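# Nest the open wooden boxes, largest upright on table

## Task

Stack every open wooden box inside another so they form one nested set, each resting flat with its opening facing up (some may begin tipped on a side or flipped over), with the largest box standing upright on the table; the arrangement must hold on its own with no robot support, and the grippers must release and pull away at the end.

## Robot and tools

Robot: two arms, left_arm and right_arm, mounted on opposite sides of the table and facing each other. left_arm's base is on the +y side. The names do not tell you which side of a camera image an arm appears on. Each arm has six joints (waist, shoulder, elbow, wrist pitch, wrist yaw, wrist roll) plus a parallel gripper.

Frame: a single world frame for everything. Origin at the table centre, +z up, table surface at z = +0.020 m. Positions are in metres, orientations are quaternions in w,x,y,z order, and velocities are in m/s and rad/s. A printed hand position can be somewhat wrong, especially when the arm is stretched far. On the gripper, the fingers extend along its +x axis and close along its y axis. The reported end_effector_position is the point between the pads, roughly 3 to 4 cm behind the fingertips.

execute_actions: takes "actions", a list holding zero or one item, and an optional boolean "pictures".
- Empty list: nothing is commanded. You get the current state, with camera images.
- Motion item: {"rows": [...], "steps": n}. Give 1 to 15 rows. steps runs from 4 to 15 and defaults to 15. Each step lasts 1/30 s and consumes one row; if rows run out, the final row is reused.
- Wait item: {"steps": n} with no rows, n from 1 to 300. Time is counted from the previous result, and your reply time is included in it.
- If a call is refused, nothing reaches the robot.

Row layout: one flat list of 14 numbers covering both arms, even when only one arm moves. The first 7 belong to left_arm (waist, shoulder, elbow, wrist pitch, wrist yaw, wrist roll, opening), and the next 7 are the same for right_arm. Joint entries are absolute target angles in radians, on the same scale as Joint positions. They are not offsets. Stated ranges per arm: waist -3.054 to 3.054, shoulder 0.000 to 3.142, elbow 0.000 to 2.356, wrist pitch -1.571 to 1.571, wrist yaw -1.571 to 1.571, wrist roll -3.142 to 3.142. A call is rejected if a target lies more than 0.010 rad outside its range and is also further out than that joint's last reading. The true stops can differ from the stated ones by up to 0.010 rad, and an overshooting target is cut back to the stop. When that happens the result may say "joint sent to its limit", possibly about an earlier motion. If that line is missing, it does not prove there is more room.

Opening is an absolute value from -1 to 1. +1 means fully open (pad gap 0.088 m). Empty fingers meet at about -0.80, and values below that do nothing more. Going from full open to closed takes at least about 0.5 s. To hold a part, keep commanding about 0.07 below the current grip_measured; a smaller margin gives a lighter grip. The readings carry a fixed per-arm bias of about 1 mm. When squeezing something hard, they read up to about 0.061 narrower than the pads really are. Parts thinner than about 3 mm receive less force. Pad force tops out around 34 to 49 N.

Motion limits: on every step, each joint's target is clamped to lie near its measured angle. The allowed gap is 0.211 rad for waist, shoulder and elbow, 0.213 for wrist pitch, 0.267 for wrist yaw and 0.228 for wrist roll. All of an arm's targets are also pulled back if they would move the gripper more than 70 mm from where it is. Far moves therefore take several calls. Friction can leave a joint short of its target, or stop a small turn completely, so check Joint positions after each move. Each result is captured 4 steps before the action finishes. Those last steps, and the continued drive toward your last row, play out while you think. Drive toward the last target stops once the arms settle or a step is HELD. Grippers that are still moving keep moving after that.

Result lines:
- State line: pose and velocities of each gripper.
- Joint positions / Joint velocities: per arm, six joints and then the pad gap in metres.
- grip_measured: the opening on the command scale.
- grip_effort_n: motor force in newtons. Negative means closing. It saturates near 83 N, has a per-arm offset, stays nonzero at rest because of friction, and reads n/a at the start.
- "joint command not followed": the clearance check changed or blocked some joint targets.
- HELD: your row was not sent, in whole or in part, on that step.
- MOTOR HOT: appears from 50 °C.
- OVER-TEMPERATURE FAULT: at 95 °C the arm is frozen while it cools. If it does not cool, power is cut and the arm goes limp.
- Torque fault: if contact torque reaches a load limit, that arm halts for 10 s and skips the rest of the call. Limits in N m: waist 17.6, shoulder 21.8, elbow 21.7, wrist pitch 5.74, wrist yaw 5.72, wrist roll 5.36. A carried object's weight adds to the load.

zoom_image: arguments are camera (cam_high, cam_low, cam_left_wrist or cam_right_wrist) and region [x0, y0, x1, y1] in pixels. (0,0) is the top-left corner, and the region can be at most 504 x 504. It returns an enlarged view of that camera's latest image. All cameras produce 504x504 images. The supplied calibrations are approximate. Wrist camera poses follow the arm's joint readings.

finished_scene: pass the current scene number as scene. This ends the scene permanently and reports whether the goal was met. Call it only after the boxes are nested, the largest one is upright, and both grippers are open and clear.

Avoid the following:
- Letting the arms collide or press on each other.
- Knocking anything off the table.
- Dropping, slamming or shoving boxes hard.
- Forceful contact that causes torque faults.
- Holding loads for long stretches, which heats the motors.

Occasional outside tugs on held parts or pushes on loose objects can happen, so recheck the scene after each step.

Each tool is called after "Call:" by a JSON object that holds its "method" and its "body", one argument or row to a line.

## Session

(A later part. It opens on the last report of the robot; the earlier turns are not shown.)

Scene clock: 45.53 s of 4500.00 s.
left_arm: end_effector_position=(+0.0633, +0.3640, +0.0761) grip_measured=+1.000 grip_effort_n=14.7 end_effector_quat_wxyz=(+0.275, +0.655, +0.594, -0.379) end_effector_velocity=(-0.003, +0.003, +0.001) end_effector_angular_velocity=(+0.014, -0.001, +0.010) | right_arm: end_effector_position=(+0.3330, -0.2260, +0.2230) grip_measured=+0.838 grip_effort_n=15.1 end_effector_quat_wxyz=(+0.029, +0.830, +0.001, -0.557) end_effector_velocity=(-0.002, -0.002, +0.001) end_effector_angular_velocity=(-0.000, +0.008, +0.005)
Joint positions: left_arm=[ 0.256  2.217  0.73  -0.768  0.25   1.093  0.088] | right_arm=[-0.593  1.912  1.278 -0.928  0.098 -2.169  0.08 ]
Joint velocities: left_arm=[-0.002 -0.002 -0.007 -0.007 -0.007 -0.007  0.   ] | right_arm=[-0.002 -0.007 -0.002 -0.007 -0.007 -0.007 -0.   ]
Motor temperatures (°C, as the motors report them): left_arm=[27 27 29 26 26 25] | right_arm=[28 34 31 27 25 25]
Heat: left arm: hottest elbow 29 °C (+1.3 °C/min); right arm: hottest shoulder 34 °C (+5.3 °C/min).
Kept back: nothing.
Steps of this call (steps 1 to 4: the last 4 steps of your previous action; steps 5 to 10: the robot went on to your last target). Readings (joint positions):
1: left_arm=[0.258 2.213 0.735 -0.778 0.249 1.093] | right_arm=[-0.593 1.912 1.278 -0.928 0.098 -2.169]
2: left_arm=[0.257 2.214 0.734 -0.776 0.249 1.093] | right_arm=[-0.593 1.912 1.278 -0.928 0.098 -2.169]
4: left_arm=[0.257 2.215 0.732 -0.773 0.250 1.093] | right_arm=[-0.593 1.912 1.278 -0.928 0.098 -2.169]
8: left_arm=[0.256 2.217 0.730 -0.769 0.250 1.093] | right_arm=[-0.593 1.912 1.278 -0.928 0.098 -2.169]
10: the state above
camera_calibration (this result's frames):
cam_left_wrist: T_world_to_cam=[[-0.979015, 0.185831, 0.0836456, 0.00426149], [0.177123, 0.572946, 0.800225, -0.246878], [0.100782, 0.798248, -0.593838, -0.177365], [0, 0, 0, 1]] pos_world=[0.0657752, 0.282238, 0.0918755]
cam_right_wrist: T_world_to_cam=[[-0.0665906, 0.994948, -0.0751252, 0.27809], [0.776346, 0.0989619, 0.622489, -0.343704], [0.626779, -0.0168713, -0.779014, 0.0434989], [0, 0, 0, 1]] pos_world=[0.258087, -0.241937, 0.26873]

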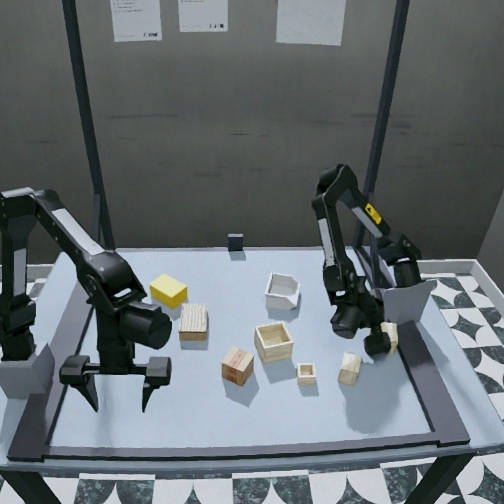

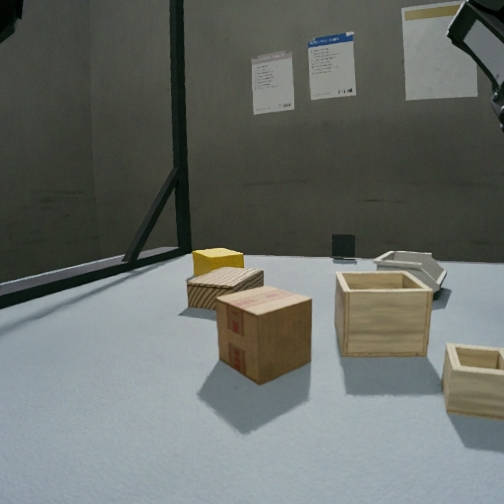

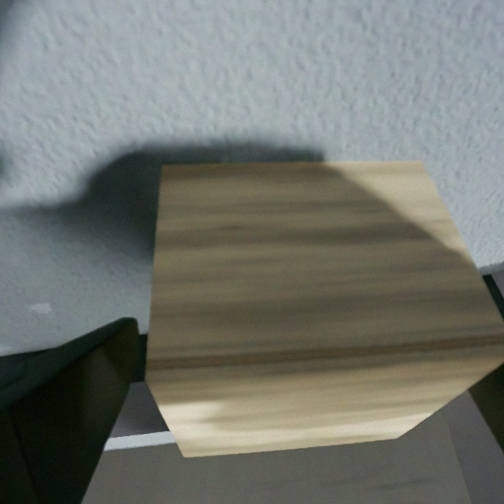

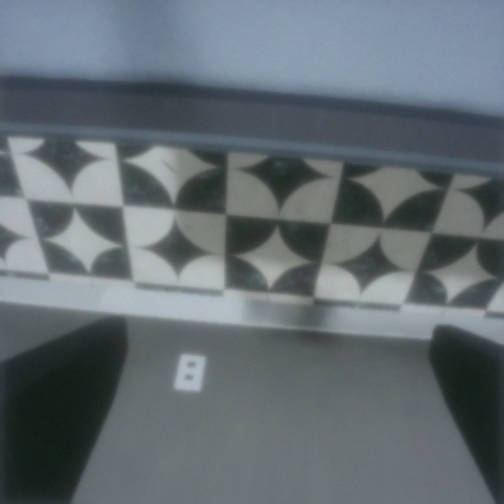

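Call:
{"method": "execute_actions", "body": {
  "actions": [
    {"rows":[[0.255,2.225,0.7255,-0.766,0.254,1.09,-1,-0.593,1.912,1.278,-0.928,0.098,-2.169,0.84]],"steps":15}
  ]
}}

Call:
{"method": "execute_actions", "body": {
  "actions": [
    {"rows":[[0.255,2.225,0.7255,-0.766,0.254,1.09,-1,-0.593,1.912,1.278,-0.928,0.098,-2.169,0.84]],"steps":8}
  ]
}}

Call:
{"method": "execute_actions", "body": {
  "actions": [
    {"rows":[[0.25,2.0,0.85,-1.116,0.25,1.09,-1,-0.593,1.912,1.278,-0.928,0.098,-2.169,0.84]],"steps":15}
  ]
}}

Call:
{"method": "execute_actions", "body": {
  "actions": [
    {"rows":[[0.1,1.75,0.95,-1.2,0.2,1.09,-1,-0.593,1.912,1.278,-0.928,0.098,-2.169,0.84]],"steps":15}
  ],
  "pictures": true
}}

Scene clock: 46.17 s of 4500.00 s.
left_arm: end_effector_position=(+0.0629, +0.3646, +0.0761) grip_measured=+0.517 grip_effort_n=-83.5 end_effector_quat_wxyz=(+0.274, +0.654, +0.595, -0.378) end_effector_velocity=(-0.003, +0.003, +0.001) end_effector_angular_velocity=(+0.015, +0.007, -0.002) | right_arm: end_effector_position=(+0.3330, -0.2260, +0.2230) grip_measured=+0.838 grip_effort_n=15.1 end_effector_quat_wxyz=(+0.029, +0.830, +0.001, -0.557) end_effector_velocity=(+0.002, +0.001, +0.000) end_effector_angular_velocity=(+0.003, +0.003, +0.016)
Joint positions: left_arm=[ 0.256  2.217  0.729 -0.769  0.25   1.092  0.064] | right_arm=[-0.593  1.912  1.278 -0.928  0.098 -2.169  0.08 ]
Joint velocities: left_arm=[-0.002 -0.002 -0.007 -0.007 -0.007  0.007 -0.   ] | right_arm=[-0.007  0.002  0.002  0.007 -0.007 -0.022 -0.   ]
Motor temperatures (°C, as the motors report them): left_arm=[27 27 29 26 26 25] | right_arm=[28 34 32 27 25 25]
Heat: left arm: hottest elbow 29 °C (+1.3 °C/min); right arm: hottest shoulder 34 °C (+5.2 °C/min).
Steps of this call (steps 1 to 8: the robot went on to your last target; steps 9 to 19: the first 11 steps of this action). Readings (joint positions):
9: left_arm=[0.256 2.217 0.729 -0.768 0.250 1.093] | right_arm=[-0.593 1.912 1.278 -0.928 0.098 -2.169]
10: left_arm=[0.256 2.217 0.729 -0.768 0.250 1.093] | right_arm=[-0.593 1.912 1.278 -0.928 0.098 -2.169]
12: left_arm=[0.256 2.217 0.729 -0.768 0.250 1.093] | right_arm=[-0.593 1.912 1.278 -0.928 0.098 -2.169]
16: left_arm=[0.256 2.217 0.729 -0.768 0.250 1.092] | right_arm=[-0.593 1.912 1.278 -0.928 0.098 -2.169]
19: the state above

Scene clock: 46.43 s of 4500.00 s.
left_arm: end_effector_position=(+0.0629, +0.3646, +0.0761) grip_measured=+0.517 grip_effort_n=-83.5 end_effector_quat_wxyz=(+0.274, +0.654, +0.595, -0.378) end_effector_velocity=(-0.000, +0.001, +0.001) end_effector_angular_velocity=(+0.011, -0.012, +0.018) | right_arm: end_effector_position=(+0.3330, -0.2260, +0.2230) grip_measured=+0.838 grip_effort_n=15.1 end_effector_quat_wxyz=(+0.029, +0.830, +0.001, -0.557) end_effector_velocity=(+0.001, +0.000, +0.002) end_effector_angular_velocity=(+0.013, +0.000, +0.004)
Joint positions: left_arm=[ 0.256  2.217  0.729 -0.769  0.25   1.092  0.064] | right_arm=[-0.593  1.912  1.278 -0.928  0.098 -2.169  0.08 ]
Joint velocities: left_arm=[-0.002  0.002  0.002 -0.007 -0.007 -0.022 -0.   ] | right_arm=[-0.007 -0.007 -0.002  0.007 -0.007 -0.007 -0.   ]
Motor temperatures (°C, as the motors report them): left_arm=[27 27 29 26 26 25] | right_arm=[28 34 32 27 25 25]
Heat: left arm: hottest elbow 29 °C (+1.3 °C/min); right arm: hottest shoulder 34 °C (+5.2 °C/min).
Steps of this call (steps 1 to 4: the last 4 steps of your previous action; steps 5 to 8: the first 4 steps of this action). Readings (joint positions):
5: left_arm=[0.256 2.217 0.729 -0.769 0.250 1.092] | right_arm=[-0.593 1.912 1.278 -0.928 0.098 -2.169]
6: left_arm=[0.256 2.217 0.729 -0.769 0.250 1.092] | right_arm=[-0.593 1.912 1.278 -0.928 0.098 -2.169]
8: the state above

Scene clock: 46.93 s of 4500.00 s.
left_arm: end_effector_position=(+0.0342, +0.3297, +0.1271) grip_measured=+0.517 grip_effort_n=-83.5 end_effector_quat_wxyz=(+0.271, +0.654, +0.598, -0.377) end_effector_velocity=(-0.030, +0.018, +0.011) end_effector_angular_velocity=(+0.115, +0.078, +0.100) | right_arm: end_effector_position=(+0.3330, -0.2260, +0.2230) grip_measured=+0.838 grip_effort_n=15.6 end_effector_quat_wxyz=(+0.029, +0.830, +0.001, -0.557) end_effector_velocity=(+0.001, -0.002, +0.002) end_effector_angular_velocity=(-0.008, -0.005, +0.003)
Joint positions: left_arm=[ 0.251  2.02   0.841 -1.088  0.25   1.092  0.064] | right_arm=[-0.593  1.912  1.278 -0.928  0.098 -2.169  0.08 ]
Joint velocities: left_arm=[-0.017 -0.002 -0.002 -0.168 -0.007 -0.007 -0.   ] | right_arm=[-0.002 -0.002  0.002 -0.007  0.007 -0.007 -0.   ]
Motor temperatures (°C, as the motors report them): left_arm=[27 27 29 26 26 25] | right_arm=[28 34 32 27 25 25]
Heat: left arm: hottest elbow 29 °C (+1.3 °C/min); right arm: hottest shoulder 34 °C (+5.1 °C/min).
Steps of this call (steps 1 to 4: the last 4 steps of your previous action; steps 5 to 15: the first 11 steps of this action). Readings (joint positions):
5: left_arm=[0.256 2.205 0.738 -0.784 0.250 1.092] | right_arm=[-0.593 1.912 1.278 -0.928 0.098 -2.169]
6: left_arm=[0.255 2.182 0.754 -0.841 0.250 1.092] | right_arm=[-0.593 1.912 1.278 -0.928 0.098 -2.169]
8: left_arm=[0.252 2.106 0.789 -0.931 0.250 1.092] | right_arm=[-0.593 1.912 1.278 -0.928 0.098 -2.169]
12: left_arm=[0.252 2.025 0.841 -1.051 0.250 1.092] | right_arm=[-0.593 1.912 1.278 -0.928 0.098 -2.169]
15: the state above

Scene clock: 47.43 s of 4500.00 s.
left_arm: end_effector_position=(+0.0061, +0.2759, +0.1606) grip_measured=+0.517 grip_effort_n=-83.5 end_effector_quat_wxyz=(+0.254, +0.744, +0.480, -0.389) end_effector_velocity=(-0.003, +0.003, -0.002) end_effector_angular_velocity=(+0.050, -0.025, -0.017) | right_arm: end_effector_position=(+0.3330, -0.2260, +0.2230) grip_measured=+0.838 grip_effort_n=15.1 end_effector_quat_wxyz=(+0.029, +0.830, +0.001, -0.557) end_effector_velocity=(-0.003, -0.006, -0.002) end_effector_angular_velocity=(-0.026, +0.021, +0.013)
Joint positions: left_arm=[ 0.107  1.771  0.946 -1.194  0.209  1.091  0.064] | right_arm=[-0.593  1.912  1.278 -0.928  0.098 -2.169  0.08 ]
Joint velocities: left_arm=[-0.042 -0.002 -0.002 -0.007 -0.037 -0.022 -0.   ] | right_arm=[-0.002 -0.002 -0.007 -0.022 -0.007 -0.022 -0.   ]
Motor temperatures (°C, as the motors report them): left_arm=[27 27 29 26 26 25] | right_arm=[28 34 32 27 25 25]
Heat: left arm: hottest elbow 29 °C (+1.3 °C/min); right arm: hottest shoulder 34 °C (+5.1 °C/min).
Steps of this call (steps 1 to 4: the last 4 steps of your previous action; steps 5 to 15: the first 11 steps of this action). Readings (joint positions):
5: left_arm=[0.245 1.999 0.850 -1.114 0.244 1.092] | right_arm=[-0.593 1.912 1.278 -0.928 0.098 -2.169]
6: left_arm=[0.219 1.973 0.861 -1.138 0.228 1.091] | right_arm=[-0.593 1.912 1.278 -0.928 0.098 -2.169]
8: left_arm=[0.159 1.887 0.895 -1.163 0.225 1.091] | right_arm=[-0.593 1.912 1.278 -0.928 0.098 -2.169]
12: left_arm=[0.112 1.780 0.945 -1.184 0.215 1.091] | right_arm=[-0.593 1.912 1.278 -0.928 0.098 -2.169]
15: the state above
camera_calibration (this result's frames):
cam_left_wrist: T_world_to_cam=[[-0.893883, 0.448168, -0.0109017, -0.100138], [0.256475, 0.531189, 0.807502, -0.244073], [0.367687, 0.719016, -0.589765, -0.0314703], [0, 0, 0, 1]] pos_world=[-0.0153416, 0.197155, 0.177437]
cam_right_wrist: T_world_to_cam=[[-0.0665906, 0.994948, -0.0751252, 0.27809], [0.776346, 0.0989619, 0.622489, -0.343704], [0.626779, -0.0168713, -0.779014, 0.0434989], [0, 0, 0, 1]] pos_world=[0.258087, -0.241937, 0.26873]

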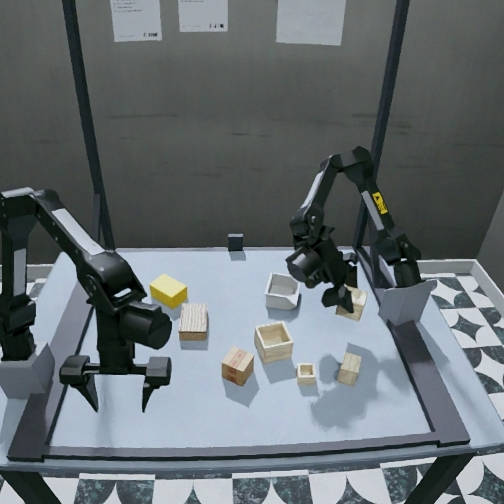

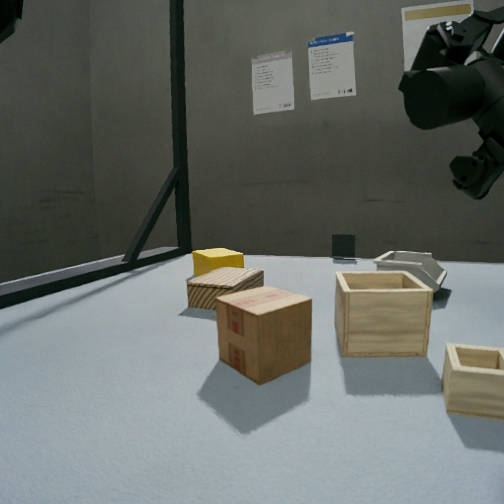

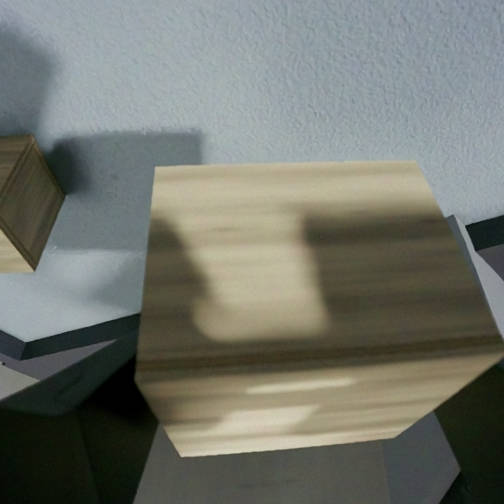

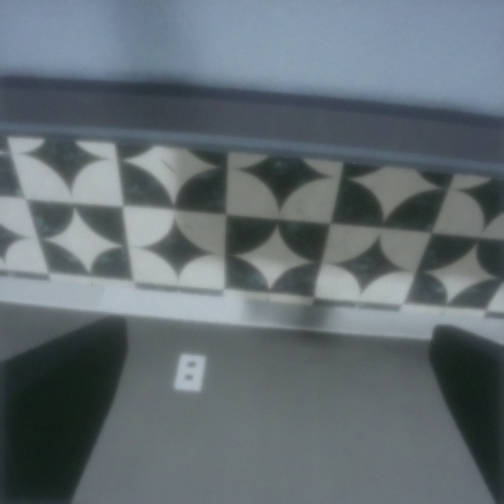

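Call:
{"method": "execute_actions", "body": {
  "actions": [
    {"rows":[[-0.2,1.6,0.8,-0.9,-0.3,0.0,-1,-0.593,1.912,1.278,-0.928,0.098,-2.169,0.84]],"steps":15}
  ]
}}

Call:
{"method": "execute_actions", "body": {
  "actions": [
    {"rows":[[-0.569,1.6,0.442,-0.5,-0.887,-2.03,-1,-0.593,1.912,1.278,-0.928,0.098,-2.169,0.84]],"steps":15}
  ]
}}

Call:
{"method": "execute_actions", "body": {
  "actions": [
    {"steps":30}
  ],
  "pictures": true
}}

Call:
{"method": "zoom_image", "body": {
  "camera": "cam_high",
  "region": [240, 200, 440, 400]
}}

Scene clock: 48.50 s of 4500.00 s.
left_arm: end_effector_position=(+0.0254, +0.2578, +0.1602) grip_measured=+0.517 grip_effort_n=-83.5 end_effector_quat_wxyz=(+0.388, +0.851, +0.309, -0.172) end_effector_velocity=(+0.021, -0.006, +0.019) end_effector_angular_velocity=(-0.983, -0.889, +0.558) | right_arm: end_effector_position=(+0.3330, -0.2260, +0.2230) grip_measured=+0.838 grip_effort_n=14.7 end_effector_quat_wxyz=(+0.029, +0.830, +0.001, -0.557) end_effector_velocity=(+0.002, -0.000, +0.001) end_effector_angular_velocity=(-0.005, -0.009, +0.019)
Joint positions: left_arm=[-0.183  1.618  0.813 -0.921 -0.247  0.575  0.064] | right_arm=[-0.593  1.912  1.278 -0.928  0.098 -2.169  0.08 ]
Joint velocities: left_arm=[-0.115 -0.042 -0.081  0.125 -0.359 -1.473 -0.   ] | right_arm=[-0.002 -0.002 -0.002  0.007  0.007 -0.022  0.   ]
Motor temperatures (°C, as the motors report them): left_arm=[27 27 29 26 26 25] | right_arm=[28 34 32 27 25 25]
Heat: left arm: hottest elbow 29 °C (+1.2 °C/min); right arm: hottest shoulder 34 °C (+4.9 °C/min).
Steps of this call (steps 1 to 4: the last 4 steps of your previous action; steps 5 to 15: the robot went on to your last target; steps 16 to 21: nothing new was sent; steps 22 to 32: the first 11 steps of this action). Readings (joint positions):
22: left_arm=[0.091 1.749 0.934 -1.180 0.180 1.065] | right_arm=[-0.593 1.912 1.278 -0.928 0.098 -2.169]
23: left_arm=[0.053 1.721 0.904 -1.115 0.106 1.011] | right_arm=[-0.593 1.912 1.278 -0.928 0.098 -2.169]
25: left_arm=[-0.044 1.668 0.858 -1.043 -0.001 0.915] | right_arm=[-0.593 1.912 1.278 -0.928 0.098 -2.169]
29: left_arm=[-0.163 1.627 0.825 -0.945 -0.187 0.721] | right_arm=[-0.593 1.912 1.278 -0.928 0.098 -2.169]
32: the state above

Scene clock: 49.00 s of 4500.00 s.
left_arm: end_effector_position=(+0.0392, +0.2777, +0.1500) grip_measured=+0.517 grip_effort_n=-83.5 end_effector_quat_wxyz=(+0.604, +0.796, +0.040, -0.017) end_effector_velocity=(-0.002, -0.024, +0.034) end_effector_angular_velocity=(-1.380, -0.521, -0.364) | right_arm: end_effector_position=(+0.3330, -0.2260, +0.2230) grip_measured=+0.838 grip_effort_n=14.7 end_effector_quat_wxyz=(+0.029, +0.830, +0.001, -0.557) end_effector_velocity=(-0.005, -0.003, -0.002) end_effector_angular_velocity=(-0.009, +0.030, +0.003)
Joint positions: left_arm=[-0.539  1.602  0.473 -0.539 -0.804 -0.154  0.064] | right_arm=[-0.593  1.912  1.278 -0.928  0.098 -2.169  0.08 ]
Joint velocities: left_arm=[-0.222 -0.002 -0.193  0.3   -0.593 -1.443 -0.001] | right_arm=[-0.002 -0.002 -0.002 -0.022 -0.022 -0.007  0.   ]
Motor temperatures (°C, as the motors report them): left_arm=[27 27 29 26 26 25] | right_arm=[28 35 32 27 25 25]
Heat: left arm: hottest elbow 29 °C (+1.2 °C/min); right arm: hottest shoulder 35 °C (+6.1 °C/min).
Steps of this call (steps 1 to 4: the last 4 steps of your previous action; steps 5 to 15: the first 11 steps of this action). Readings (joint positions):
5: left_arm=[-0.204 1.612 0.789 -0.884 -0.308 0.332] | right_arm=[-0.593 1.912 1.278 -0.928 0.098 -2.169]
6: left_arm=[-0.243 1.604 0.750 -0.818 -0.382 0.282] | right_arm=[-0.593 1.912 1.278 -0.928 0.098 -2.169]
8: left_arm=[-0.342 1.602 0.663 -0.736 -0.486 0.186] | right_arm=[-0.593 1.912 1.278 -0.928 0.098 -2.169]
12: left_arm=[-0.501 1.602 0.510 -0.590 -0.701 -0.008] | right_arm=[-0.593 1.912 1.278 -0.928 0.098 -2.169]
15: the state above

Scene clock: 50.00 s of 4500.00 s.
left_arm: end_effector_position=(+0.0388, +0.2757, +0.1545) grip_measured=+0.517 grip_effort_n=-83.5 end_effector_quat_wxyz=(+0.981, +0.196, +0.006, -0.010) end_effector_velocity=(-0.000, -0.001, +0.000) end_effector_angular_velocity=(-1.447, +0.020, +0.014) | right_arm: end_effector_position=(+0.3330, -0.2260, +0.2230) grip_measured=+0.838 grip_effort_n=14.2 end_effector_quat_wxyz=(+0.029, +0.830, +0.001, -0.557) end_effector_velocity=(+0.000, +0.001, +0.000) end_effector_angular_velocity=(+0.008, +0.003, +0.008)
Joint positions: left_arm=[-0.568  1.602  0.445 -0.501 -0.881 -1.613  0.064] | right_arm=[-0.593  1.912  1.278 -0.928  0.098 -2.169  0.08 ]
Joint velocities: left_arm=[-0.002 -0.002 -0.002  0.007 -0.007 -1.443 -0.   ] | right_arm=[-0.002 -0.002 -0.002  0.007 -0.007 -0.007 -0.   ]
Motor temperatures (°C, as the motors report them): left_arm=[27 27 29 26 26 25] | right_arm=[28 35 32 27 25 25]
Heat: left arm: hottest elbow 29 °C (+1.2 °C/min); right arm: hottest shoulder 35 °C (+6.0 °C/min).
Kept back: nothing.
Steps of this call (steps 1 to 4: the last 4 steps of your previous action; steps 5 to 30: the robot went on to your last target). Readings (joint positions):
1: left_arm=[-0.546 1.602 0.467 -0.530 -0.822 -0.203] | right_arm=[-0.593 1.912 1.278 -0.928 0.098 -2.169]
2: left_arm=[-0.551 1.602 0.462 -0.523 -0.836 -0.252] | right_arm=[-0.593 1.912 1.278 -0.928 0.098 -2.169]
4: left_arm=[-0.558 1.602 0.455 -0.514 -0.855 -0.349] | right_arm=[-0.593 1.912 1.278 -0.928 0.098 -2.169]
8: left_arm=[-0.565 1.602 0.448 -0.506 -0.872 -0.543] | right_arm=[-0.593 1.912 1.278 -0.928 0.098 -2.169]
30: the state above
camera_calibration (this result's frames):
cam_left_wrist: T_world_to_cam=[[0.00660241, -0.910595, -0.413246, 0.330877], [-0.337325, 0.387004, -0.85816, 0.0727622], [0.941365, 0.145064, -0.304612, 0.0450258], [0, 0, 0, 1]] pos_world=[-0.0200257, 0.266604, 0.212891]
cam_right_wrist: T_world_to_cam=[[-0.0665906, 0.994948, -0.0751252, 0.27809], [0.776346, 0.0989619, 0.622489, -0.343704], [0.626779, -0.0168713, -0.779014, 0.0434989], [0, 0, 0, 1]] pos_world=[0.258087, -0.241937, 0.26873]

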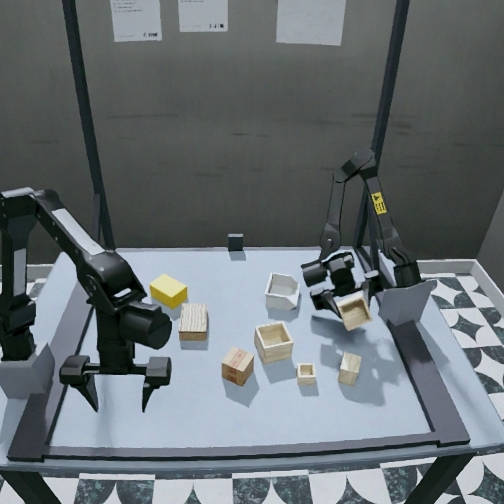

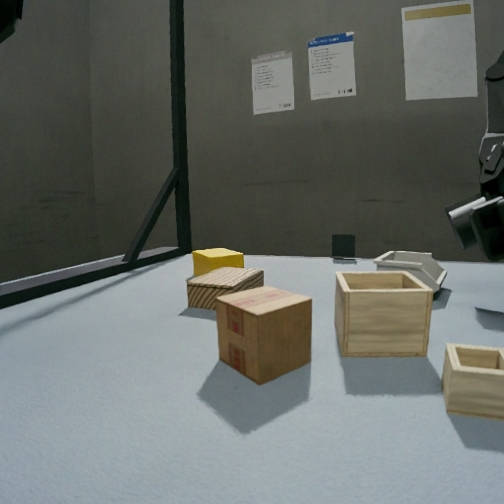

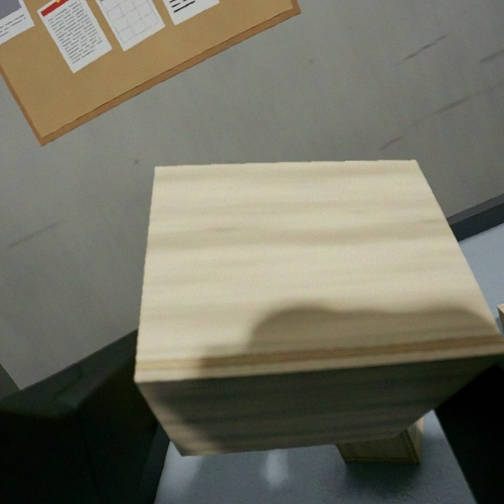

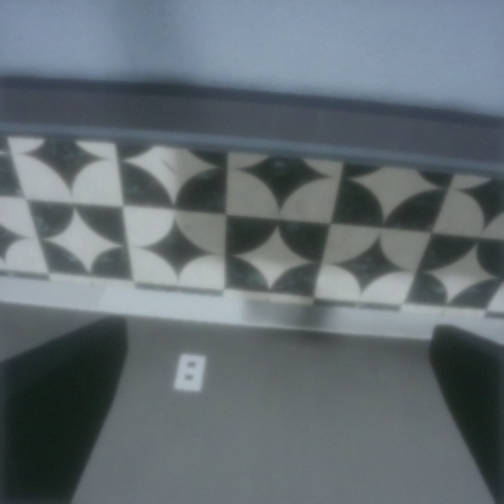

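Region (240, 200, 440, 400) of cam_high's 504x504 image, scaled by 2.520, with more detail than that image has.

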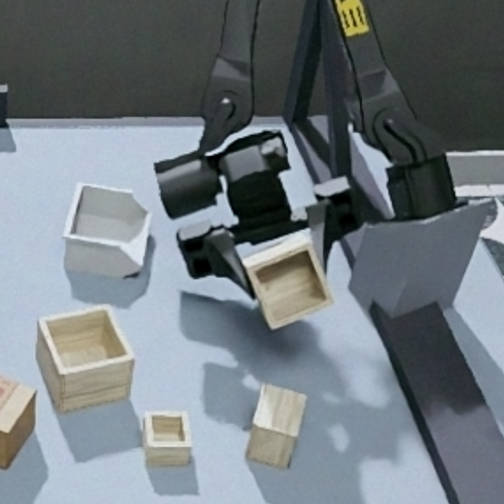

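Call:
{"method": "execute_actions", "body": {
  "actions": [
    {"rows":[[-0.419,1.5,0.348,-0.22,-0.293,-1.717,-1,-0.593,1.912,1.278,-0.928,0.098,-2.169,0.84]],"steps":15}
  ]
}}

Call:
{"method": "execute_actions", "body": {
  "actions": [
    {"steps":15}
  ]
}}

Call:
{"method": "execute_actions", "body": {
  "actions": [
    {"rows":[[-0.419,1.69,0.348,-0.03,-0.293,-1.717,-1,-0.593,1.912,1.278,-0.928,0.098,-2.169,0.84]],"steps":15}
  ]
}}

Call:
{"method": "execute_actions", "body": {
  "actions": [
    {"steps":8}
  ],
  "pictures": true
}}

Scene clock: 51.17 s of 4500.00 s.
left_arm: end_effector_position=(+0.0357, +0.2795, +0.0956) grip_measured=+0.517 grip_effort_n=-83.5 end_effector_quat_wxyz=(+0.964, +0.000, +0.266, +0.004) end_effector_velocity=(-0.036, +0.001, -0.062) end_effector_angular_velocity=(+0.060, +0.548, -0.036) | right_arm: end_effector_position=(+0.3330, -0.2260, +0.2230) grip_measured=+0.838 grip_effort_n=14.7 end_effector_quat_wxyz=(+0.029, +0.830, +0.001, -0.557) end_effector_velocity=(-0.003, -0.004, -0.001) end_effector_angular_velocity=(-0.016, +0.018, +0.000)
Joint positions: left_arm=[-0.432  1.514  0.357 -0.239 -0.364 -1.741  0.064] | right_arm=[-0.593  1.912  1.278 -0.928  0.098 -2.169  0.08 ]
Joint velocities: left_arm=[ 0.056 -0.051 -0.042  0.11   0.549  0.168 -0.   ] | right_arm=[-0.002 -0.002 -0.002 -0.022 -0.007 -0.007 -0.   ]
Motor temperatures (°C, as the motors report them): left_arm=[27 27 29 26 26 25] | right_arm=[28 35 32 27 25 25]
Heat: left arm: hottest elbow 29 °C (+1.2 °C/min); right arm: hottest shoulder 35 °C (+5.9 °C/min).
Steps of this call (steps 1 to 24: the robot went on to your last target; steps 25 to 35: the first 11 steps of this action). Readings (joint positions):
25: left_arm=[-0.560 1.594 0.436 -0.477 -0.859 -1.999] | right_arm=[-0.593 1.912 1.278 -0.928 0.098 -2.169]
26: left_arm=[-0.530 1.576 0.418 -0.420 -0.789 -1.949] | right_arm=[-0.593 1.912 1.278 -0.928 0.098 -2.169]
28: left_arm=[-0.477 1.545 0.386 -0.345 -0.679 -1.858] | right_arm=[-0.593 1.912 1.278 -0.928 0.098 -2.169]
32: left_arm=[-0.440 1.521 0.362 -0.262 -0.453 -1.766] | right_arm=[-0.593 1.912 1.278 -0.928 0.098 -2.169]
35: the state above

Scene clock: 51.67 s of 4500.00 s.
left_arm: end_effector_position=(+0.0312, +0.2791, +0.0880) grip_measured=+0.517 grip_effort_n=-83.5 end_effector_quat_wxyz=(+0.954, +0.003, +0.299, +0.002) end_effector_velocity=(+0.001, +0.008, +0.000) end_effector_angular_velocity=(+0.014, +0.003, +0.023) | right_arm: end_effector_position=(+0.3330, -0.2260, +0.2230) grip_measured=+0.838 grip_effort_n=15.1 end_effector_quat_wxyz=(+0.029, +0.830, +0.001, -0.557) end_effector_velocity=(-0.002, +0.002, -0.001) end_effector_angular_velocity=(+0.009, +0.016, +0.024)
Joint positions: left_arm=[-0.424  1.509  0.351 -0.222 -0.296 -1.72   0.064] | right_arm=[-0.593  1.912  1.278 -0.928  0.098 -2.169  0.08 ]
Joint velocities: left_arm=[ 0.002 -0.002 -0.007 -0.022  0.007 -0.007 -0.   ] | right_arm=[-0.002 -0.002 -0.002  0.007 -0.022 -0.022 -0.   ]
Motor temperatures (°C, as the motors report them): left_arm=[27 27 29 26 26 25] | right_arm=[28 35 32 27 25 25]
Heat: left arm: hottest elbow 29 °C (+1.2 °C/min); right arm: hottest shoulder 35 °C (+5.8 °C/min).
Kept back: nothing.
Steps of this call (steps 1 to 4: the last 4 steps of your previous action; steps 5 to 15: the robot went on to your last target). Readings (joint positions):
1: left_arm=[-0.430 1.513 0.355 -0.235 -0.347 -1.736] | right_arm=[-0.593 1.912 1.278 -0.928 0.098 -2.169]
2: left_arm=[-0.429 1.512 0.354 -0.232 -0.335 -1.732] | right_arm=[-0.593 1.912 1.278 -0.928 0.098 -2.169]
4: left_arm=[-0.427 1.511 0.353 -0.228 -0.318 -1.727] | right_arm=[-0.593 1.912 1.278 -0.928 0.098 -2.169]
8: left_arm=[-0.425 1.510 0.352 -0.224 -0.302 -1.722] | right_arm=[-0.593 1.912 1.278 -0.928 0.098 -2.169]
15: the state above

Scene clock: 52.03 s of 4500.00 s.
left_arm: end_effector_position=(+0.0473, +0.2743, +0.0701) grip_measured=+0.517 grip_effort_n=-83.5 end_effector_quat_wxyz=(+0.955, -0.003, +0.295, -0.002) end_effector_velocity=(+0.011, -0.004, -0.001) end_effector_angular_velocity=(-0.033, -0.038, +0.002) | right_arm: end_effector_position=(+0.3330, -0.2260, +0.2230) grip_measured=+0.838 grip_effort_n=15.1 end_effector_quat_wxyz=(+0.029, +0.830, +0.001, -0.557) end_effector_velocity=(-0.002, -0.002, +0.001) end_effector_angular_velocity=(-0.000, +0.008, +0.005)
Joint positions: left_arm=[-0.418  1.67   0.349 -0.046 -0.303 -1.72   0.064] | right_arm=[-0.593  1.912  1.278 -0.928  0.098 -2.169  0.08 ]
Joint velocities: left_arm=[ 0.017  0.061 -0.002  0.081 -0.037 -0.007 -0.   ] | right_arm=[-0.002 -0.007 -0.002 -0.007 -0.007 -0.007 -0.   ]
Motor temperatures (°C, as the motors report them): left_arm=[27 27 29 26 26 25] | right_arm=[28 35 32 27 25 25]
Heat: left arm: hottest elbow 29 °C (+1.2 °C/min); right arm: hottest shoulder 35 °C (+5.8 °C/min).
Steps of this call (steps 1 to 11: the first 11 steps of this action). Readings (joint positions):
1: left_arm=[-0.424 1.522 0.350 -0.205 -0.295 -1.720] | right_arm=[-0.593 1.912 1.278 -0.928 0.098 -2.169]
2: left_arm=[-0.423 1.553 0.349 -0.155 -0.295 -1.720] | right_arm=[-0.593 1.912 1.278 -0.928 0.098 -2.169]
4: left_arm=[-0.423 1.614 0.353 -0.101 -0.293 -1.720] | right_arm=[-0.593 1.912 1.278 -0.928 0.098 -2.169]
8: left_arm=[-0.421 1.660 0.349 -0.059 -0.298 -1.720] | right_arm=[-0.593 1.912 1.278 -0.928 0.098 -2.169]
11: the state above

Scene clock: 52.30 s of 4500.00 s.
left_arm: end_effector_position=(+0.0484, +0.2739, +0.0699) grip_measured=+0.517 grip_effort_n=-83.5 end_effector_quat_wxyz=(+0.956, -0.004, +0.294, -0.003) end_effector_velocity=(+0.001, +0.003, +0.000) end_effector_angular_velocity=(-0.008, -0.008, +0.017) | right_arm: end_effector_position=(+0.3330, -0.2260, +0.2230) grip_measured=+0.838 grip_effort_n=15.1 end_effector_quat_wxyz=(+0.029, +0.830, +0.001, -0.557) end_effector_velocity=(-0.001, -0.002, -0.000) end_effector_angular_velocity=(-0.010, +0.011, +0.017)
Joint positions: left_arm=[-0.416  1.677  0.349 -0.037 -0.305 -1.72   0.064] | right_arm=[-0.593  1.912  1.278 -0.928  0.098 -2.169  0.08 ]
Joint velocities: left_arm=[-0.002  0.002 -0.002 -0.007 -0.007 -0.022 -0.   ] | right_arm=[-0.002 -0.002 -0.002 -0.007 -0.007 -0.022  0.   ]
Motor temperatures (°C, as the motors report them): left_arm=[27 27 29 26 26 25] | right_arm=[28 35 32 27 25 25]
Heat: left arm: hottest elbow 29 °C (+1.1 °C/min); right arm: hottest shoulder 35 °C (+5.7 °C/min).
Kept back: nothing.
Steps of this call (steps 1 to 4: the last 4 steps of your previous action; steps 5 to 8: the robot went on to your last target). Readings (joint positions):
1: left_arm=[-0.417 1.672 0.349 -0.044 -0.303 -1.720] | right_arm=[-0.593 1.912 1.278 -0.928 0.098 -2.169]
2: left_arm=[-0.417 1.673 0.349 -0.042 -0.304 -1.720] | right_arm=[-0.593 1.912 1.278 -0.928 0.098 -2.169]
4: left_arm=[-0.416 1.675 0.349 -0.039 -0.305 -1.720] | right_arm=[-0.593 1.912 1.278 -0.928 0.098 -2.169]
8: the state above
camera_calibration (this result's frames):
cam_left_wrist: T_world_to_cam=[[0.00299494, -0.999499, -0.031496, 0.292096], [-0.80327, 0.0163548, -0.595391, 0.109818], [0.595608, 0.0270829, -0.802819, 0.0942717], [0, 0, 0, 1]] pos_world=[0.0311895, 0.287601, 0.150267]
cam_right_wrist: T_world_to_cam=[[-0.0665906, 0.994948, -0.0751252, 0.27809], [0.776346, 0.0989619, 0.622489, -0.343704], [0.626779, -0.0168713, -0.779014, 0.0434989], [0, 0, 0, 1]] pos_world=[0.258087, -0.241937, 0.26873]

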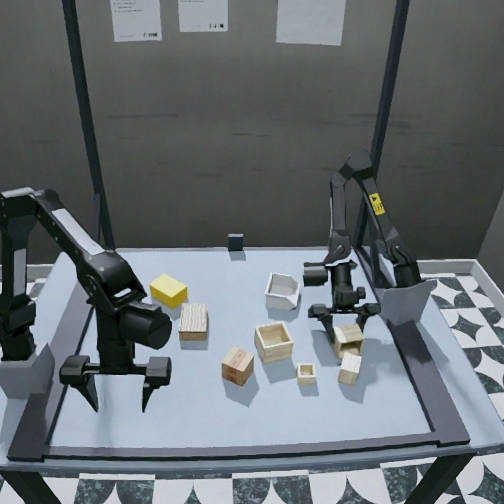

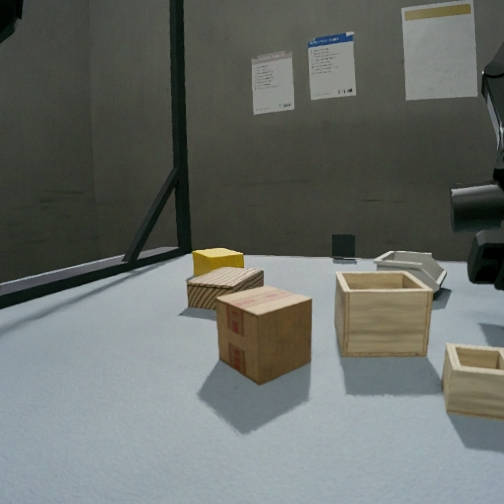

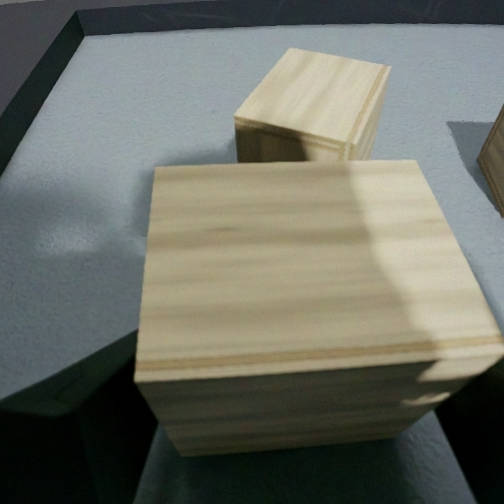

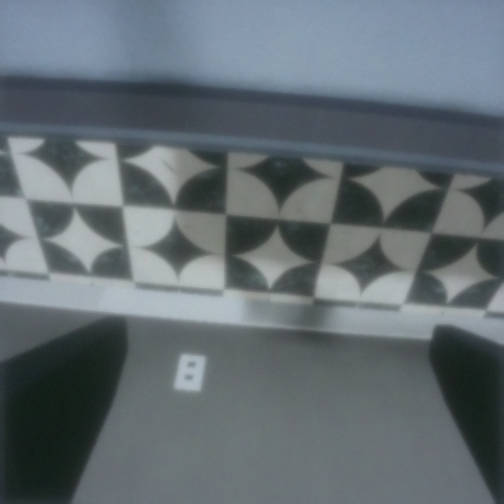

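Call:
{"method": "execute_actions", "body": {
  "actions": [
    {"rows":[[-0.416,1.677,0.349,-0.037,-0.3,-1.72,1,-0.593,1.912,1.278,-0.928,0.098,-2.169,0.84]],"steps":15}
  ]
}}

Call:
{"method": "execute_actions", "body": {
  "actions": [
    {"rows":[[-0.35,1.4,0.4,-0.3,-0.2,-1.6,1,-0.593,1.912,1.278,-0.928,0.098,-2.169,0.84]],"steps":15}
  ]
}}

Call:
{"method": "execute_actions", "body": {
  "actions": [
    {"rows":[[-0.1,1.5,0.9,-0.9,0.1,-1.5,1,-0.593,1.912,1.278,-0.928,0.098,-2.169,0.84]],"steps":15}
  ]
}}

Call:
{"method": "execute_actions", "body": {
  "actions": [
    {"rows":[[0.33,1.84,1.0,-1.03,0.68,-2.3,1,-0.593,1.912,1.278,-0.928,0.098,-2.169,0.84]],"steps":15}
  ]
}}

Call:
{"method": "execute_actions", "body": {
  "actions": [
    {"steps":15}
  ],
  "pictures": true
}}

Scene clock: 52.97 s of 4500.00 s.
left_arm: end_effector_position=(+0.0483, +0.2740, +0.0694) grip_measured=+0.895 grip_effort_n=16.5 end_effector_quat_wxyz=(+0.955, -0.004, +0.296, -0.003) end_effector_velocity=(+0.000, +0.002, +0.001) end_effector_angular_velocity=(-0.012, -0.008, +0.014) | right_arm: end_effector_position=(+0.3330, -0.2260, +0.2230) grip_measured=+0.838 grip_effort_n=14.7 end_effector_quat_wxyz=(+0.029, +0.830, +0.001, -0.557) end_effector_velocity=(+0.000, -0.003, +0.000) end_effector_angular_velocity=(-0.006, -0.003, -0.012)
Joint positions: left_arm=[-0.415  1.678  0.349 -0.036 -0.302 -1.72   0.083] | right_arm=[-0.593  1.912  1.278 -0.928  0.098 -2.169  0.08 ]
Joint velocities: left_arm=[-0.002 -0.002 -0.002 -0.007 -0.007 -0.022  0.041] | right_arm=[-0.002 -0.002 -0.002 -0.007  0.007  0.007 -0.   ]
Motor temperatures (°C, as the motors report them): left_arm=[27 27 29 26 26 25] | right_arm=[28 35 32 27 25 25]
Heat: left arm: hottest elbow 29 °C (+1.1 °C/min); right arm: hottest shoulder 35 °C (+5.7 °C/min).
Steps of this call (steps 1 to 9: the robot went on to your last target; steps 10 to 20: the first 11 steps of this action). Readings (joint positions):
10: left_arm=[-0.416 1.678 0.349 -0.036 -0.306 -1.720] | right_arm=[-0.593 1.912 1.278 -0.928 0.098 -2.169]
11: left_arm=[-0.415 1.678 0.349 -0.036 -0.306 -1.720] | right_arm=[-0.593 1.912 1.278 -0.928 0.098 -2.169]
13: left_arm=[-0.415 1.678 0.349 -0.036 -0.306 -1.720] | right_arm=[-0.593 1.912 1.278 -0.928 0.098 -2.169]
17: left_arm=[-0.415 1.678 0.349 -0.036 -0.302 -1.720] | right_arm=[-0.593 1.912 1.278 -0.928 0.098 -2.169]
20: the state above

Scene clock: 53.47 s of 4500.00 s.
left_arm: end_effector_position=(+0.0207, +0.2597, +0.0994) grip_measured=+1.000 grip_effort_n=15.6 end_effector_quat_wxyz=(+0.942, +0.011, +0.335, -0.024) end_effector_velocity=(-0.008, +0.013, +0.010) end_effector_angular_velocity=(+0.046, +0.027, +0.017) | right_arm: end_effector_position=(+0.3330, -0.2260, +0.2230) grip_measured=+0.838 grip_effort_n=15.1 end_effector_quat_wxyz=(+0.029, +0.830, +0.001, -0.557) end_effector_velocity=(-0.001, -0.002, -0.002) end_effector_angular_velocity=(-0.020, +0.014, +0.030)
Joint positions: left_arm=[-0.357  1.423  0.397 -0.283 -0.209 -1.61   0.088] | right_arm=[-0.593  1.912  1.278 -0.928  0.098 -2.169  0.08 ]
Joint velocities: left_arm=[ 0.022 -0.09  -0.002 -0.125  0.037  0.037  0.   ] | right_arm=[-0.002  0.002 -0.002 -0.007 -0.007 -0.037 -0.   ]
Motor temperatures (°C, as the motors report them): left_arm=[27 27 29 26 26 25] | right_arm=[28 35 32 27 25 25]
Heat: left arm: hottest elbow 29 °C (+1.1 °C/min); right arm: hottest shoulder 35 °C (+5.6 °C/min).
Steps of this call (steps 1 to 4: the last 4 steps of your previous action; steps 5 to 15: the first 11 steps of this action). Readings (joint positions):
5: left_arm=[-0.412 1.662 0.354 -0.059 -0.289 -1.707] | right_arm=[-0.593 1.912 1.278 -0.928 0.098 -2.169]
6: left_arm=[-0.400 1.628 0.361 -0.117 -0.264 -1.681] | right_arm=[-0.593 1.912 1.278 -0.928 0.098 -2.169]
8: left_arm=[-0.377 1.538 0.371 -0.190 -0.242 -1.649] | right_arm=[-0.593 1.912 1.278 -0.928 0.098 -2.169]
12: left_arm=[-0.361 1.442 0.396 -0.258 -0.217 -1.618] | right_arm=[-0.593 1.912 1.278 -0.928 0.098 -2.169]
15: the state above

Scene clock: 53.97 s of 4500.00 s.
left_arm: end_effector_position=(-0.0049, +0.2035, +0.1540) grip_measured=+1.000 grip_effort_n=15.6 end_effector_quat_wxyz=(+0.894, -0.024, +0.444, +0.060) end_effector_velocity=(-0.093, -0.057, +0.121) end_effector_angular_velocity=(+0.118, +0.155, +0.202) | right_arm: end_effector_position=(+0.3330, -0.2260, +0.2230) grip_measured=+0.838 grip_effort_n=14.7 end_effector_quat_wxyz=(+0.029, +0.830, +0.001, -0.557) end_effector_velocity=(-0.003, -0.004, -0.001) end_effector_angular_velocity=(-0.016, +0.018, +0.000)
Joint positions: left_arm=[-0.117  1.486  0.827 -0.77   0.078 -1.509  0.088] | right_arm=[-0.593  1.912  1.278 -0.928  0.098 -2.169  0.08 ]
Joint velocities: left_arm=[ 0.095 -0.007  0.72  -0.974  0.139  0.037  0.   ] | right_arm=[-0.002 -0.002 -0.002 -0.022 -0.007 -0.007 -0.   ]
Motor temperatures (°C, as the motors report them): left_arm=[27 27 29 26 26 25] | right_arm=[28 35 32 27 25 25]
Heat: left arm: hottest elbow 29 °C (+1.1 °C/min); right arm: hottest shoulder 35 °C (+5.6 °C/min).
Steps of this call (steps 1 to 4: the last 4 steps of your previous action; steps 5 to 15: the first 11 steps of this action). Readings (joint positions):
5: left_arm=[-0.343 1.418 0.413 -0.320 -0.174 -1.593] | right_arm=[-0.593 1.912 1.278 -0.928 0.098 -2.169]
6: left_arm=[-0.300 1.434 0.451 -0.382 -0.106 -1.571] | right_arm=[-0.593 1.912 1.278 -0.928 0.098 -2.169]
8: left_arm=[-0.213 1.465 0.538 -0.464 -0.024 -1.542] | right_arm=[-0.593 1.912 1.278 -0.928 0.098 -2.169]
12: left_arm=[-0.133 1.483 0.720 -0.644 0.055 -1.516] | right_arm=[-0.593 1.912 1.278 -0.928 0.098 -2.169]
15: the state above

Scene clock: 54.47 s of 4500.00 s.
left_arm: end_effector_position=(+0.0222, +0.2153, +0.1631) grip_measured=+1.000 grip_effort_n=14.7 end_effector_quat_wxyz=(-0.613, +0.388, -0.551, -0.413) end_effector_velocity=(+0.029, -0.039, +0.052) end_effector_angular_velocity=(-0.646, +0.246, +1.822) | right_arm: end_effector_position=(+0.3330, -0.2260, +0.2230) grip_measured=+0.838 grip_effort_n=14.7 end_effector_quat_wxyz=(+0.029, +0.830, +0.001, -0.557) end_effector_velocity=(+0.000, +0.001, +0.000) end_effector_angular_velocity=(+0.008, +0.003, +0.008)
Joint positions: left_arm=[ 0.288  1.811  0.981 -1.019  0.605 -2.018  0.088] | right_arm=[-0.593  1.912  1.278 -0.928  0.098 -2.169  0.08 ]
Joint velocities: left_arm=[ 0.408  0.149  0.09  -0.051  0.549 -1.443  0.   ] | right_arm=[-0.002 -0.002 -0.002  0.007 -0.007 -0.007 -0.   ]
Motor temperatures (°C, as the motors report them): left_arm=[27 27 29 26 26 25] | right_arm=[28 35 32 27 25 25]
Heat: left arm: hottest elbow 29 °C (+1.1 °C/min); right arm: hottest shoulder 35 °C (+5.5 °C/min).
Steps of this call (steps 1 to 4: the last 4 steps of your previous action; steps 5 to 15: the first 11 steps of this action). Readings (joint positions):
5: left_arm=[-0.098 1.506 0.885 -0.883 0.122 -1.526] | right_arm=[-0.593 1.912 1.278 -0.928 0.098 -2.169]
6: left_arm=[-0.061 1.542 0.914 -0.929 0.193 -1.580] | right_arm=[-0.593 1.912 1.278 -0.928 0.098 -2.169]
8: left_arm=[0.030 1.633 0.957 -0.956 0.302 -1.676] | right_arm=[-0.593 1.912 1.278 -0.928 0.098 -2.169]
12: left_arm=[0.210 1.776 0.977 -1.007 0.520 -1.872] | right_arm=[-0.593 1.912 1.278 -0.928 0.098 -2.169]
15: the state above

Scene clock: 54.97 s of 4500.00 s.
left_arm: end_effector_position=(+0.0231, +0.2100, +0.1674) grip_measured=+1.000 grip_effort_n=15.1 end_effector_quat_wxyz=(-0.517, +0.482, -0.509, -0.491) end_effector_velocity=(-0.003, +0.001, +0.001) end_effector_angular_velocity=(+0.003, +0.013, +0.049) | right_arm: end_effector_position=(+0.3330, -0.2260, +0.2230) grip_measured=+0.838 grip_effort_n=14.7 end_effector_quat_wxyz=(+0.029, +0.830, +0.001, -0.557) end_effector_velocity=(+0.002, -0.000, -0.001) end_effector_angular_velocity=(-0.004, -0.007, +0.004)
Joint positions: left_arm=[ 0.325  1.831  0.992 -1.028  0.675 -2.292  0.088] | right_arm=[-0.593  1.912  1.278 -0.928  0.098 -2.169  0.08 ]
Joint velocities: left_arm=[ 0.002 -0.002  0.002 -0.022  0.007 -0.037  0.   ] | right_arm=[-0.002  0.002 -0.002  0.007  0.007 -0.007 -0.   ]
Motor temperatures (°C, as the motors report them): left_arm=[27 27 29 26 26 25] | right_arm=[28 35 32 27 25 25]
Heat: left arm: hottest elbow 29 °C (+1.1 °C/min); right arm: hottest shoulder 35 °C (+5.5 °C/min).
Kept back: nothing.
Steps of this call (steps 1 to 4: the last 4 steps of your previous action; steps 5 to 15: the robot went on to your last target). Readings (joint positions):
1: left_arm=[0.299 1.816 0.985 -1.021 0.622 -2.067] | right_arm=[-0.593 1.912 1.278 -0.928 0.098 -2.169]
2: left_arm=[0.306 1.819 0.988 -1.022 0.636 -2.116] | right_arm=[-0.593 1.912 1.278 -0.928 0.098 -2.169]
4: left_arm=[0.314 1.823 0.991 -1.025 0.653 -2.192] | right_arm=[-0.593 1.912 1.278 -0.928 0.098 -2.169]
8: left_arm=[0.321 1.829 0.991 -1.027 0.668 -2.262] | right_arm=[-0.593 1.912 1.278 -0.928 0.098 -2.169]
15: the state above
camera_calibration (this result's frames):
cam_left_wrist: T_world_to_cam=[[0.996044, -0.0835794, -0.0301773, 0.0158866], [-0.0700027, -0.947212, 0.312872, 0.181936], [-0.054734, -0.309522, -0.949316, 0.299613], [0, 0, 0, 1]] pos_world=[0.0133113, 0.266396, 0.227984]
cam_right_wrist: T_world_to_cam=[[-0.0665906, 0.994948, -0.0751252, 0.27809], [0.776346, 0.0989619, 0.622489, -0.343704], [0.626779, -0.0168713, -0.779014, 0.0434989], [0, 0, 0, 1]] pos_world=[0.258087, -0.241937, 0.26873]

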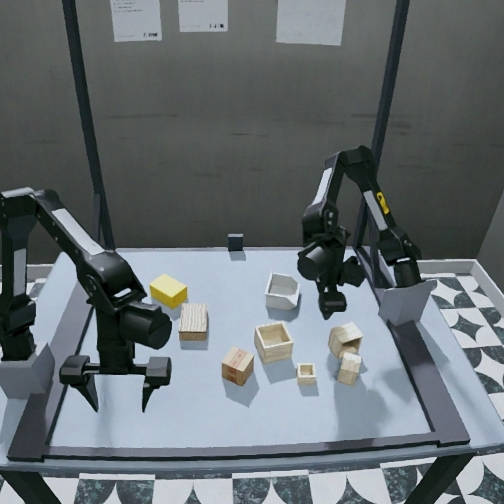

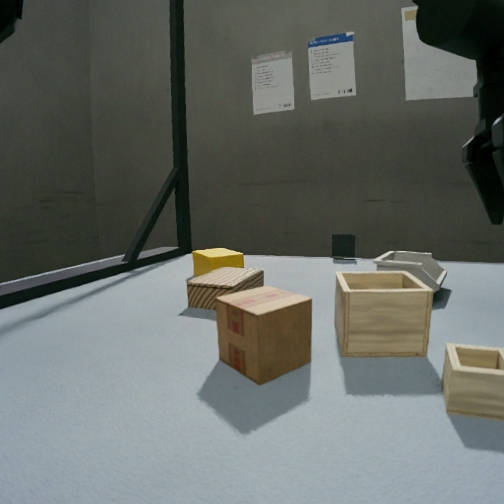

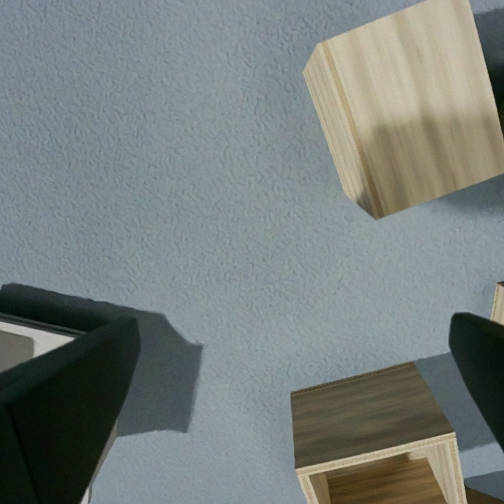

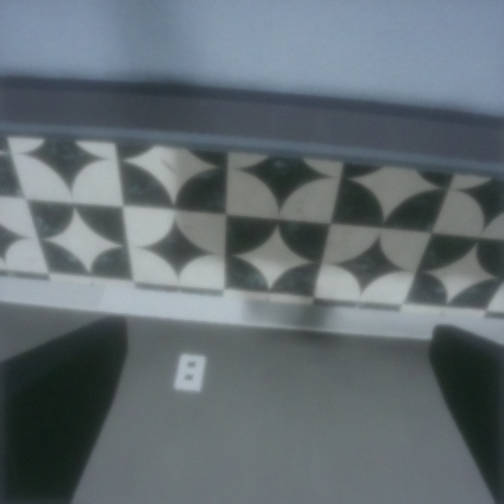

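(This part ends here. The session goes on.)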